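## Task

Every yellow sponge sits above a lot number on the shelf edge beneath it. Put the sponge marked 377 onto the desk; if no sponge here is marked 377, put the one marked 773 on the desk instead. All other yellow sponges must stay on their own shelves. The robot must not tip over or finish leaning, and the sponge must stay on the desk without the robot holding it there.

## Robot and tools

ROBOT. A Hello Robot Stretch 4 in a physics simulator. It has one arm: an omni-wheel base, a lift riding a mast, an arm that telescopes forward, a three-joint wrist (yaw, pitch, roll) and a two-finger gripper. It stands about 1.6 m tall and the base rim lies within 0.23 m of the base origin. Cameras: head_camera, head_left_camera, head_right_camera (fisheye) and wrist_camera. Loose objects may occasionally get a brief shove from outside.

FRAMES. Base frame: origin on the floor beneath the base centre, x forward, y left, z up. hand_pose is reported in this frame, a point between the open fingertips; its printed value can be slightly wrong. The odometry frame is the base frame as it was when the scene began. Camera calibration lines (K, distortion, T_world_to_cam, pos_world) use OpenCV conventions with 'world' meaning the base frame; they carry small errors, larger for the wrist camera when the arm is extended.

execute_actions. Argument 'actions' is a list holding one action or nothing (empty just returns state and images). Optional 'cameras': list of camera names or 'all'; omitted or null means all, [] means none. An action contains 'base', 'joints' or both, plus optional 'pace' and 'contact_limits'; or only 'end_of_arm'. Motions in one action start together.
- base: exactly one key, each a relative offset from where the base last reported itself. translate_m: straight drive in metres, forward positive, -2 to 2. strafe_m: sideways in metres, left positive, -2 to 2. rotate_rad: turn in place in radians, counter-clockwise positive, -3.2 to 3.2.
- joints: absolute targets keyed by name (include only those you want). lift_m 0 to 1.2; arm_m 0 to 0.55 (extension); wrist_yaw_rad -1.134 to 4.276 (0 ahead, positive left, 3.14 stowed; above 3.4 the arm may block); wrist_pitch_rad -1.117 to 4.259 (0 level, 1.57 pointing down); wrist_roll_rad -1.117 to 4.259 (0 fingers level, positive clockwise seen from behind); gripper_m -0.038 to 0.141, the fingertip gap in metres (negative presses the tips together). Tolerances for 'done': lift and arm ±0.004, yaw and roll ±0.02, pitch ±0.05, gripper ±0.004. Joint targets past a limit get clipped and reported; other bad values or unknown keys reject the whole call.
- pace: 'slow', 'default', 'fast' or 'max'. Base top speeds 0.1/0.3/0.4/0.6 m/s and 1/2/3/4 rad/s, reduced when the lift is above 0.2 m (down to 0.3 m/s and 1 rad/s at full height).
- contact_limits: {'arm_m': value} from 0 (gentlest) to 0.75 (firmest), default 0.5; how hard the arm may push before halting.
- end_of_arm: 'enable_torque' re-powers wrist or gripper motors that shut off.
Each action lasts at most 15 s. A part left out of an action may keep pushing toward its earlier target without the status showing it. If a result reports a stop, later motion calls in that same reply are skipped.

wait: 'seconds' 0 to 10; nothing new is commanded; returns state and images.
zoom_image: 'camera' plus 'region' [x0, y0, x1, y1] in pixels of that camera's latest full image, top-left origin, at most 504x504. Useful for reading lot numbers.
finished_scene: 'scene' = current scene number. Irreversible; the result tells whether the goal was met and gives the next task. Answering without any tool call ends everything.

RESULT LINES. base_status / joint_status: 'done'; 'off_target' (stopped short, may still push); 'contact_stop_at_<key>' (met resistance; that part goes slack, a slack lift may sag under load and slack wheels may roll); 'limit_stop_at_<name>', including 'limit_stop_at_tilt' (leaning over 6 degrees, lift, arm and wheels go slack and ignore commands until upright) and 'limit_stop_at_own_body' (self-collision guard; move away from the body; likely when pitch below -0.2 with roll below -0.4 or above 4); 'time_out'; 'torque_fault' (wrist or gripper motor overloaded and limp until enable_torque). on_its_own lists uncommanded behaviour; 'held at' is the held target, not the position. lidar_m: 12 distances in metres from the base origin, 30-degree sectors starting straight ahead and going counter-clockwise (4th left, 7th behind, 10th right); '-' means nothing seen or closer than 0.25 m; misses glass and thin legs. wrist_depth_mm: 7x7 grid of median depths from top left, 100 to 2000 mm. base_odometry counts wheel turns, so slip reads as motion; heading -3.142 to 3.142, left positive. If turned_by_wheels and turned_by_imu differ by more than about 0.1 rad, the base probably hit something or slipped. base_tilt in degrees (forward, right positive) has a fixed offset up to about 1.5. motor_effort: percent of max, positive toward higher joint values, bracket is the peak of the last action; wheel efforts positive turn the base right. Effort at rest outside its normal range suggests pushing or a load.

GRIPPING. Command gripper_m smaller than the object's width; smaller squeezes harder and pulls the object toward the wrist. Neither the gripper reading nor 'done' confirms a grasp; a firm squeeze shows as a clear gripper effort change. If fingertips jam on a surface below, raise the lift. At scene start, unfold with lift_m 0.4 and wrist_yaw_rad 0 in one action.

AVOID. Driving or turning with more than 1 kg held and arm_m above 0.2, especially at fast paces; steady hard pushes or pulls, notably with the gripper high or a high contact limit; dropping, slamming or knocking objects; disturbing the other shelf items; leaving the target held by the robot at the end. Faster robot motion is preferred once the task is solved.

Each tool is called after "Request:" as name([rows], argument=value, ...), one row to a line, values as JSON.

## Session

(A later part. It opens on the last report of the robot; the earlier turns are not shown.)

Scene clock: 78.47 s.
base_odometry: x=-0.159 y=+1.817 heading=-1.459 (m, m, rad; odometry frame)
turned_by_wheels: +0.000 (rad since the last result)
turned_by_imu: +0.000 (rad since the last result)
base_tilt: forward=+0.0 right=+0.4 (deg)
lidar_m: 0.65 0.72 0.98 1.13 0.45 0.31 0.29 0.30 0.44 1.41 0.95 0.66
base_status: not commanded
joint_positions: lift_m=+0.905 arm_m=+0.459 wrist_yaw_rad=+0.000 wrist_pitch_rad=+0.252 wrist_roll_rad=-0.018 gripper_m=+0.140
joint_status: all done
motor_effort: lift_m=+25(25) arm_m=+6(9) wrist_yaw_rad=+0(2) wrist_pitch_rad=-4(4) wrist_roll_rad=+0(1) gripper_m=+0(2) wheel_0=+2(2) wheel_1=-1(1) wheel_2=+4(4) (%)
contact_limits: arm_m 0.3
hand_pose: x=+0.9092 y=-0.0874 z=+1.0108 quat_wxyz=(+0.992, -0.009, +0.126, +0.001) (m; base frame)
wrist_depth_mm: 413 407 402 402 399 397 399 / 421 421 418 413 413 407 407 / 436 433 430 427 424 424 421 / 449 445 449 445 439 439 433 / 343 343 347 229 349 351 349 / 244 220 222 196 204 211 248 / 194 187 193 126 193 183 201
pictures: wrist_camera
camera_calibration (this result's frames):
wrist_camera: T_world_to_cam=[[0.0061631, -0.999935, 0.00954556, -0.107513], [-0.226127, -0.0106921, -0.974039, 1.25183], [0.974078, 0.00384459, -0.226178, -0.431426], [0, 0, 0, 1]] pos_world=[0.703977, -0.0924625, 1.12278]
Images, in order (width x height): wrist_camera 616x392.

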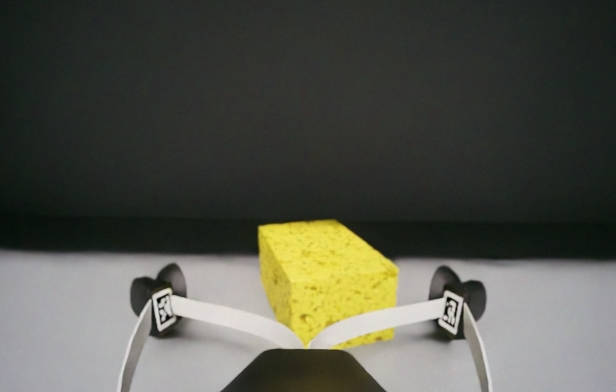

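Request:
execute_actions([
  {"joints":{"gripper_m":0.02}},
], cameras=[])

Request:
execute_actions([
  {"joints":{"lift_m":0.94}},
], cameras=[])

Request:
execute_actions([
  {"joints":{"arm_m":0.0}},
], cameras=["wrist_camera"])

Request:
execute_actions([
  {"base":{"rotate_rad":-1.6}},
], cameras=[])

Request:
execute_actions([
  {"base":{"translate_m":1.8},"pace":"fast"},
], cameras=["head_camera"])

Scene clock: 85.93 s.
base_odometry: x=-0.159 y=+1.817 heading=-1.459 (m, m, rad; odometry frame)
turned_by_wheels: +0.000 (rad since the last result)
turned_by_imu: +0.001 (rad since the last result)
base_tilt: forward=-0.1 right=+0.5 (deg)
lidar_m: 0.65 0.71 0.98 1.15 0.45 0.32 0.31 0.34 0.48 1.42 0.91 0.67
base_status: not commanded
joint_positions: lift_m=+0.905 arm_m=+0.459 wrist_yaw_rad=+0.000 wrist_pitch_rad=+0.252 wrist_roll_rad=-0.018 gripper_m=+0.020
joint_status: all done
motor_effort: lift_m=+25(25) arm_m=+6(6) wrist_yaw_rad=+0(0) wrist_pitch_rad=-3(4) wrist_roll_rad=-1(1) gripper_m=-18(17) wheel_0=+2(2) wheel_1=-1(1) wheel_2=+4(5) (%)
hand_pose: x=+0.9092 y=-0.0874 z=+1.0108 quat_wxyz=(+0.992, -0.009, +0.126, +0.001) (m; base frame)
wrist_depth_mm: 410 407 402 402 399 394 397 / 421 418 415 413 413 407 407 / 436 433 430 433 427 421 421 / 449 449 445 445 442 436 436 / 342 343 345 220 349 349 349 / 244 247 186 190 189 249 247 / 193 182 192 151 193 177 200
pictures: none
No camera images: the call's "cameras" was empty. Leave "cameras" out to get every camera's image.

Scene clock: 86.90 s.
base_odometry: x=-0.159 y=+1.817 heading=-1.459 (m, m, rad; odometry frame)
turned_by_wheels: +0.000 (rad since the last result)
turned_by_imu: +0.000 (rad since the last result)
base_tilt: forward=+0.0 right=+0.5 (deg)
lidar_m: 0.65 0.70 0.99 1.18 0.43 0.31 0.28 0.31 0.47 1.36 0.92 0.71
base_status: not commanded
joint_positions: lift_m=+0.940 arm_m=+0.459 wrist_yaw_rad=+0.000 wrist_pitch_rad=+0.252 wrist_roll_rad=-0.018 gripper_m=+0.020
joint_status: all done
motor_effort: lift_m=+25(27) arm_m=+6(6) wrist_yaw_rad=+0(2) wrist_pitch_rad=-5(5) wrist_roll_rad=+1(2) gripper_m=-17(19) wheel_0=+2(2) wheel_1=-1(1) wheel_2=+4(4) (%)
hand_pose: x=+0.9092 y=-0.0874 z=+1.0458 quat_wxyz=(+0.992, -0.009, +0.126, +0.001) (m; base frame)
wrist_depth_mm: 407 407 404 402 399 397 397 / 424 421 418 415 410 407 410 / 439 436 433 427 424 421 418 / 455 452 449 442 439 436 436 / 436 436 436 220 442 442 442 / 309 310 187 190 188 317 312 / 245 230 244 151 245 224 249
pictures: none
No camera images: the call's "cameras" was empty. Leave "cameras" out to get every camera's image.

Scene clock: 89.33 s.
base_odometry: x=-0.159 y=+1.817 heading=-1.459 (m, m, rad; odometry frame)
turned_by_wheels: +0.000 (rad since the last result)
turned_by_imu: +0.000 (rad since the last result)
base_tilt: forward=+0.0 right=+0.3 (deg)
lidar_m: 0.64 0.71 1.01 1.16 0.43 0.30 0.28 0.30 0.46 1.37 0.93 0.69
base_status: not commanded
joint_positions: lift_m=+0.940 arm_m=+0.001 wrist_yaw_rad=+0.000 wrist_pitch_rad=+0.252 wrist_roll_rad=-0.018 gripper_m=+0.020
joint_status: all done
motor_effort: lift_m=+25(25) arm_m=-6(9) wrist_yaw_rad=+0(0) wrist_pitch_rad=-6(6) wrist_roll_rad=+1(1) gripper_m=-21(17) wheel_0=+2(2) wheel_1=-1(1) wheel_2=+4(4) (%)
hand_pose: x=+0.4514 y=-0.0874 z=+1.0457 quat_wxyz=(+0.992, -0.009, +0.126, +0.001) (m; base frame)
wrist_depth_mm: 574 809 831 820 820 798 597 / 574 842 854 854 831 820 591 / 580 831 878 866 878 842 603 / 569 723 741 732 741 750 591 / 480 477 484 220 480 488 488 / 580 798 187 190 189 809 585 / 580 741 917 151 917 699 591
pictures: wrist_camera
camera_calibration (this result's frames):
wrist_camera: T_world_to_cam=[[0.00600708, -0.999936, 0.00954318, -0.104996], [-0.226538, -0.010656, -0.973944, 1.18237], [0.973984, 0.00368866, -0.226588, 0.0228436], [0, 0, 0, 1]] pos_world=[0.246233, -0.0924744, 1.15774]
Images, in order (width x height): wrist_camera 616x392.

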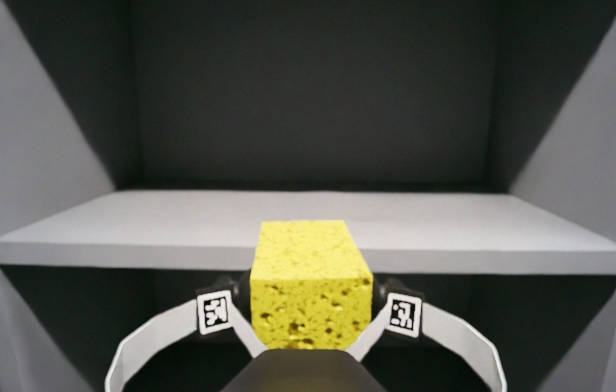

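Scene clock: 91.50 s.
base_odometry: x=-0.159 y=+1.817 heading=-3.058 (m, m, rad; odometry frame)
turned_by_wheels: -1.600 (rad since the last result)
turned_by_imu: -1.606 (rad since the last result)
base_tilt: forward=-0.1 right=+0.5 (deg)
lidar_m: 1.28 0.94 0.67 0.64 0.68 0.97 1.30 0.47 0.32 0.29 0.31 0.45
base_status: done
joint_positions: lift_m=+0.940 arm_m=+0.001 wrist_yaw_rad=+0.000 wrist_pitch_rad=+0.252 wrist_roll_rad=-0.018 gripper_m=+0.020
joint_status: not commanded
motor_effort: lift_m=+24(25) arm_m=-6(6) wrist_yaw_rad=+1(1) wrist_pitch_rad=-6(6) wrist_roll_rad=+1(1) gripper_m=-19(18) wheel_0=+3(7) wheel_1=+2(8) wheel_2=+1(5) (%)
hand_pose: x=+0.4514 y=-0.0875 z=+1.0458 quat_wxyz=(+0.992, -0.009, +0.126, +0.001) (m; base frame)
wrist_depth_mm: 1098 - - - 991 492 349 / 1118 - - - 976 488 349 / 1160 - - - 976 488 340 / 1205 - - - 976 488 342 / 1205 - - 219 866 488 340 / 1229 - 187 190 189 452 347 / 1308 1464 1708 151 831 397 345
pictures: none
No camera images: the call's "cameras" was empty. Leave "cameras" out to get every camera's image.

Scene clock: 97.73 s.
base_odometry: x=-1.953 y=+1.667 heading=-3.058 (m, m, rad; odometry frame)
turned_by_wheels: +0.000 (rad since the last result)
turned_by_imu: -0.004 (rad since the last result)
base_tilt: forward=+0.0 right=+0.5 (deg)
lidar_m: 0.64 0.67 0.95 2.45 0.78 0.99 1.28 0.47 0.29 0.28 0.29 0.43
base_status: done
joint_positions: lift_m=+0.940 arm_m=+0.001 wrist_yaw_rad=+0.000 wrist_pitch_rad=+0.252 wrist_roll_rad=-0.018 gripper_m=+0.020
joint_status: not commanded
motor_effort: lift_m=+24(24) arm_m=-6(6) wrist_yaw_rad=-1(1) wrist_pitch_rad=-6(5) wrist_roll_rad=+2(2) gripper_m=-19(18) wheel_0=+2(8) wheel_1=+1(8) wheel_2=+1(12) (%)
hand_pose: x=+0.4514 y=-0.0874 z=+1.0458 quat_wxyz=(+0.992, -0.009, +0.126, +0.001) (m; base frame)
wrist_depth_mm: 407 404 404 404 404 407 332 / 415 418 418 418 421 415 334 / 430 433 433 436 433 430 336 / 449 449 445 449 452 449 336 / 459 462 462 220 459 459 336 / 480 477 186 190 189 436 334 / 500 492 496 151 500 382 332
pictures: head_camera
Images, in order (width x height): head_camera 420x560.

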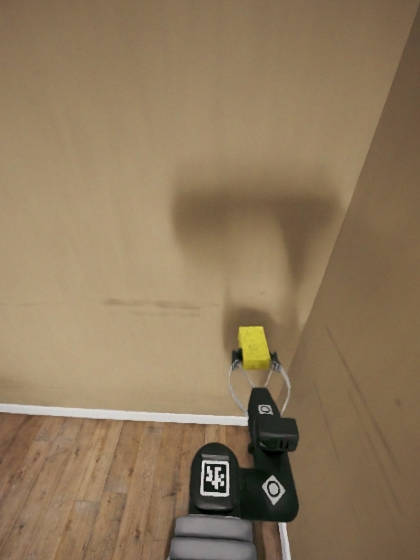

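Request:
execute_actions([
  {"base":{"rotate_rad":1.57}},
], cameras=[])

Request:
execute_actions([
  {"base":{"translate_m":1.8},"pace":"fast"},
], cameras=[])

Request:
execute_actions([
  {"base":{"strafe_m":1.5},"pace":"fast"},
], cameras=["head_camera"])

Scene clock: 101.77 s.
base_odometry: x=-1.953 y=+1.667 heading=-1.489 (m, m, rad; odometry frame)
turned_by_wheels: +1.569 (rad since the last result)
turned_by_imu: +1.577 (rad since the last result)
base_tilt: forward=-0.1 right=+0.4 (deg)
lidar_m: 2.43 0.74 0.96 1.29 0.42 0.30 0.29 0.32 0.43 0.61 0.67 0.96
base_status: done
joint_positions: lift_m=+0.940 arm_m=+0.001 wrist_yaw_rad=+0.000 wrist_pitch_rad=+0.252 wrist_roll_rad=-0.018 gripper_m=+0.020
joint_status: not commanded
motor_effort: lift_m=+24(24) arm_m=-6(6) wrist_yaw_rad=-1(0) wrist_pitch_rad=-7(6) wrist_roll_rad=+2(3) gripper_m=-19(19) wheel_0=-4(7) wheel_1=-4(7) wheel_2=-2(11) (%)
hand_pose: x=+0.4514 y=-0.0874 z=+1.0458 quat_wxyz=(+0.992, -0.009, +0.126, +0.001) (m; base frame)
wrist_depth_mm: 603 - - - - 1182 842 / 615 - - - - 1182 831 / 609 - - - - 1182 831 / 609 891 - - - 1205 809 / 609 891 - 220 - 1205 831 / 609 842 185 190 189 1118 831 / 603 788 1708 151 1618 960 831
pictures: none
No camera images: the call's "cameras" was empty. Leave "cameras" out to get every camera's image.

Scene clock: 108.00 s.
base_odometry: x=-1.805 y=-0.127 heading=-1.488 (m, m, rad; odometry frame)
turned_by_wheels: +0.000 (rad since the last result)
turned_by_imu: -0.003 (rad since the last result)
base_tilt: forward=-0.1 right=+0.5 (deg)
lidar_m: 1.62 1.07 1.20 2.63 0.92 0.73 2.06 0.93 0.66 0.62 0.65 0.85
base_status: done
joint_positions: lift_m=+0.940 arm_m=+0.001 wrist_yaw_rad=+0.000 wrist_pitch_rad=+0.252 wrist_roll_rad=-0.018 gripper_m=+0.020
joint_status: not commanded
motor_effort: lift_m=+24(24) arm_m=-6(6) wrist_yaw_rad=+1(1) wrist_pitch_rad=-6(5) wrist_roll_rad=+2(0) gripper_m=-18(21) wheel_0=+1(8) wheel_1=+1(8) wheel_2=+2(12) (%)
hand_pose: x=+0.4514 y=-0.0874 z=+1.0458 quat_wxyz=(+0.992, -0.009, +0.126, +0.001) (m; base frame)
wrist_depth_mm: 1255 1229 1255 1281 1255 1118 778 / 1308 1336 1308 1308 1308 1160 788 / 1336 1308 1366 1308 1366 1138 788 / 1366 1397 1397 1366 1397 1138 788 / 1229 1464 1464 220 1464 1138 778 / 1499 1499 186 190 189 1060 798 / 1499 1537 1537 151 1537 931 798
pictures: none
No camera images: the call's "cameras" was empty. Leave "cameras" out to get every camera's image.

Scene clock: 113.30 s.
base_odometry: x=-0.310 y=-0.004 heading=-1.489 (m, m, rad; odometry frame)
turned_by_wheels: +0.000 (rad since the last result)
turned_by_imu: +0.004 (rad since the last result)
base_tilt: forward=+0.0 right=+0.5 (deg)
lidar_m: 0.80 0.85 2.21 2.08 0.92 0.69 0.64 0.68 0.91 2.12 1.17 0.85
base_status: done
joint_positions: lift_m=+0.940 arm_m=+0.001 wrist_yaw_rad=+0.000 wrist_pitch_rad=+0.252 wrist_roll_rad=-0.018 gripper_m=+0.020
joint_status: not commanded
motor_effort: lift_m=+25(24) arm_m=-6(6) wrist_yaw_rad=+0(1) wrist_pitch_rad=-5(5) wrist_roll_rad=+1(1) gripper_m=-19(19) wheel_0=-1(12) wheel_1=+1(14) wheel_2=+0(6) (%)
hand_pose: x=+0.4513 y=-0.0874 z=+1.0458 quat_wxyz=(+0.992, -0.009, +0.126, +0.001) (m; base frame)
wrist_depth_mm: 1229 1255 1255 1229 1229 1255 1255 / 1281 1281 1308 1308 1308 1281 1281 / 1308 1336 1336 1336 1366 1366 1336 / 1336 1366 1397 1430 1366 1366 1397 / 1397 1160 1138 220 1160 1160 1430 / 809 809 186 190 188 831 842 / 691 654 668 151 676 668 707
pictures: head_camera
Images, in order (width x height): head_camera 420x560.

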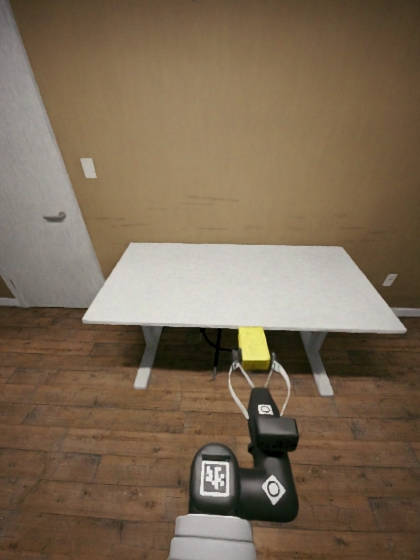

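Request:
execute_actions([
  {"base":{"translate_m":0.25},"joints":{"arm_m":0.3,"lift_m":0.72}},
], cameras=["wrist_camera"])

Scene clock: 117.20 s.
base_odometry: x=-0.289 y=-0.253 heading=-1.488 (m, m, rad; odometry frame)
turned_by_wheels: +0.000 (rad since the last result)
turned_by_imu: +0.000 (rad since the last result)
base_tilt: forward=+0.0 right=+0.4 (deg)
lidar_m: 0.57 0.58 0.83 2.09 1.27 0.94 0.89 0.93 1.28 2.12 0.82 0.57
base_status: done
joint_positions: lift_m=+0.720 arm_m=+0.299 wrist_yaw_rad=+0.000 wrist_pitch_rad=+0.252 wrist_roll_rad=-0.018 gripper_m=+0.020
joint_status: all done
motor_effort: lift_m=+14(22) arm_m=+6(7) wrist_yaw_rad=-2(1) wrist_pitch_rad=-5(6) wrist_roll_rad=+1(2) gripper_m=-20(19) wheel_0=+3(8) wheel_1=+3(7) wheel_2=-1(10) (%)
hand_pose: x=+0.7492 y=-0.0874 z=+0.8267 quat_wxyz=(+0.992, -0.009, +0.126, +0.001) (m; base frame)
wrist_depth_mm: 768 778 768 778 759 778 768 / 788 778 788 788 798 788 788 / 820 809 820 820 831 820 820 / 842 842 842 842 842 831 842 / 569 574 569 220 585 580 580 / 404 407 186 190 189 413 410 / 320 304 319 151 320 294 334
pictures: wrist_camera
camera_calibration (this result's frames):
wrist_camera: T_world_to_cam=[[0.00628837, -0.999935, 0.00954403, -0.104827], [-0.226386, -0.01072, -0.973979, 1.03642], [0.974017, 0.0039641, -0.226439, -0.316983], [0, 0, 0, 1]] pos_world=[0.544038, -0.0924534, 0.938675]
Images, in order (width x height): wrist_camera 616x392.

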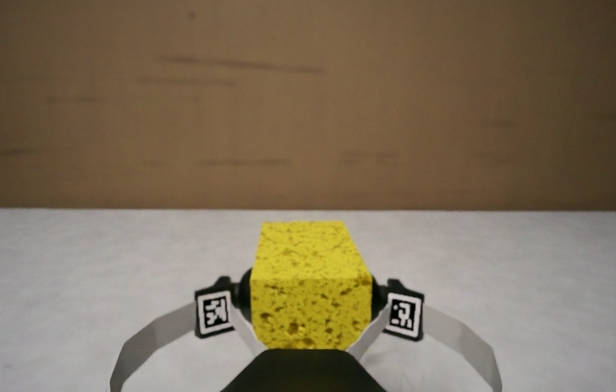

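Request:
execute_actions([
  {"joints":{"lift_m":0.642}},
], cameras=[])

Request:
execute_actions([
  {"joints":{"gripper_m":0.13}},
], cameras=[])

Request:
execute_actions([
  {"joints":{"arm_m":0.1,"lift_m":0.7}},
], cameras=["head_camera"])

Request:
finished_scene(scene=1)

Scene clock: 121.00 s.
base_odometry: x=-0.289 y=-0.253 heading=-1.488 (m, m, rad; odometry frame)
turned_by_wheels: +0.000 (rad since the last result)
turned_by_imu: +0.001 (rad since the last result)
base_tilt: forward=+0.0 right=+0.5 (deg)
lidar_m: 0.57 0.56 0.79 2.10 1.30 0.95 0.88 0.93 1.26 2.10 0.81 0.60
base_status: not commanded
joint_positions: lift_m=+0.642 arm_m=+0.299 wrist_yaw_rad=+0.000 wrist_pitch_rad=+0.252 wrist_roll_rad=-0.018 gripper_m=+0.020
joint_status: all done
motor_effort: lift_m=+14(13) arm_m=+6(6) wrist_yaw_rad=-1(0) wrist_pitch_rad=-5(4) wrist_roll_rad=+0(2) gripper_m=-19(19) wheel_0=+3(3) wheel_1=+3(3) wheel_2=-1(1) (%)
hand_pose: x=+0.7492 y=-0.0874 z=+0.7487 quat_wxyz=(+0.992, -0.009, +0.126, +0.001) (m; base frame)
wrist_depth_mm: 759 768 768 759 768 768 759 / 788 788 788 778 778 788 798 / 820 820 831 820 820 820 820 / 603 609 609 609 621 627 627 / 366 368 368 220 370 370 373 / 259 263 186 190 189 266 264 / 207 195 205 151 207 189 214
pictures: none
No camera images: the call's "cameras" was empty. Leave "cameras" out to get every camera's image.

Scene clock: 123.00 s.
base_odometry: x=-0.289 y=-0.253 heading=-1.488 (m, m, rad; odometry frame)
turned_by_wheels: +0.000 (rad since the last result)
turned_by_imu: +0.000 (rad since the last result)
base_tilt: forward=-0.1 right=+0.4 (deg)
lidar_m: 0.57 0.58 0.79 2.11 1.31 0.93 0.88 0.94 1.28 2.11 0.79 0.61
base_status: not commanded
joint_positions: lift_m=+0.642 arm_m=+0.299 wrist_yaw_rad=+0.000 wrist_pitch_rad=+0.252 wrist_roll_rad=-0.018 gripper_m=+0.130
joint_status: all done
motor_effort: lift_m=+14(14) arm_m=+6(6) wrist_yaw_rad=+0(0) wrist_pitch_rad=-6(5) wrist_roll_rad=+0(0) gripper_m=-1(22) wheel_0=+3(3) wheel_1=+3(3) wheel_2=-1(1) (%)
hand_pose: x=+0.7492 y=-0.0874 z=+0.7487 quat_wxyz=(+0.992, -0.009, +0.126, +0.001) (m; base frame)
wrist_depth_mm: 768 750 768 759 778 768 778 / 788 788 788 788 788 788 798 / 798 820 820 820 831 820 820 / 603 603 615 615 627 627 627 / 364 368 368 251 373 375 370 / 260 235 214 203 213 238 264 / 206 200 206 123 206 197 214
pictures: none
No camera images: the call's "cameras" was empty. Leave "cameras" out to get every camera's image.

Scene clock: 124.70 s.
base_odometry: x=-0.289 y=-0.253 heading=-1.488 (m, m, rad; odometry frame)
turned_by_wheels: +0.000 (rad since the last result)
turned_by_imu: +0.000 (rad since the last result)
base_tilt: forward=+0.1 right=+0.5 (deg)
lidar_m: 0.54 0.58 0.83 2.10 1.30 0.94 0.87 0.94 1.30 2.12 0.84 0.57
base_status: not commanded
joint_positions: lift_m=+0.700 arm_m=+0.101 wrist_yaw_rad=+0.000 wrist_pitch_rad=+0.252 wrist_roll_rad=-0.018 gripper_m=+0.130
joint_status: all done
motor_effort: lift_m=+25(24) arm_m=-6(8) wrist_yaw_rad=+0(0) wrist_pitch_rad=-5(5) wrist_roll_rad=+3(1) gripper_m=-1(2) wheel_0=+3(3) wheel_1=+3(3) wheel_2=-1(1) (%)
hand_pose: x=+0.5514 y=-0.0874 z=+0.8058 quat_wxyz=(+0.992, -0.009, +0.126, +0.001) (m; base frame)
wrist_depth_mm: 946 946 931 931 960 931 946 / 960 976 976 960 991 991 976 / 1008 991 1025 991 991 991 1008 / 854 866 854 866 854 878 878 / 517 517 525 439 530 530 530 / 370 334 334 377 336 336 373 / 291 283 291 124 291 279 297
pictures: head_camera
Images, in order (width x height): head_camera 420x560.

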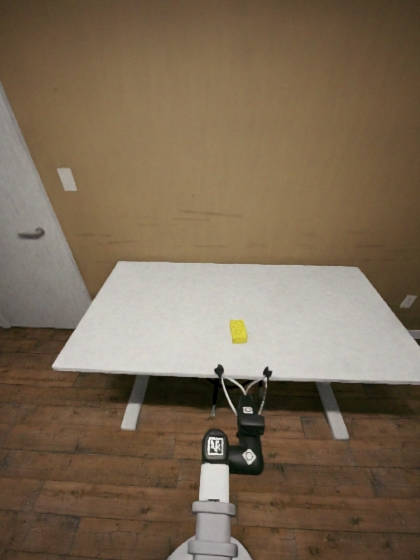

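The scene is finished: the task was done.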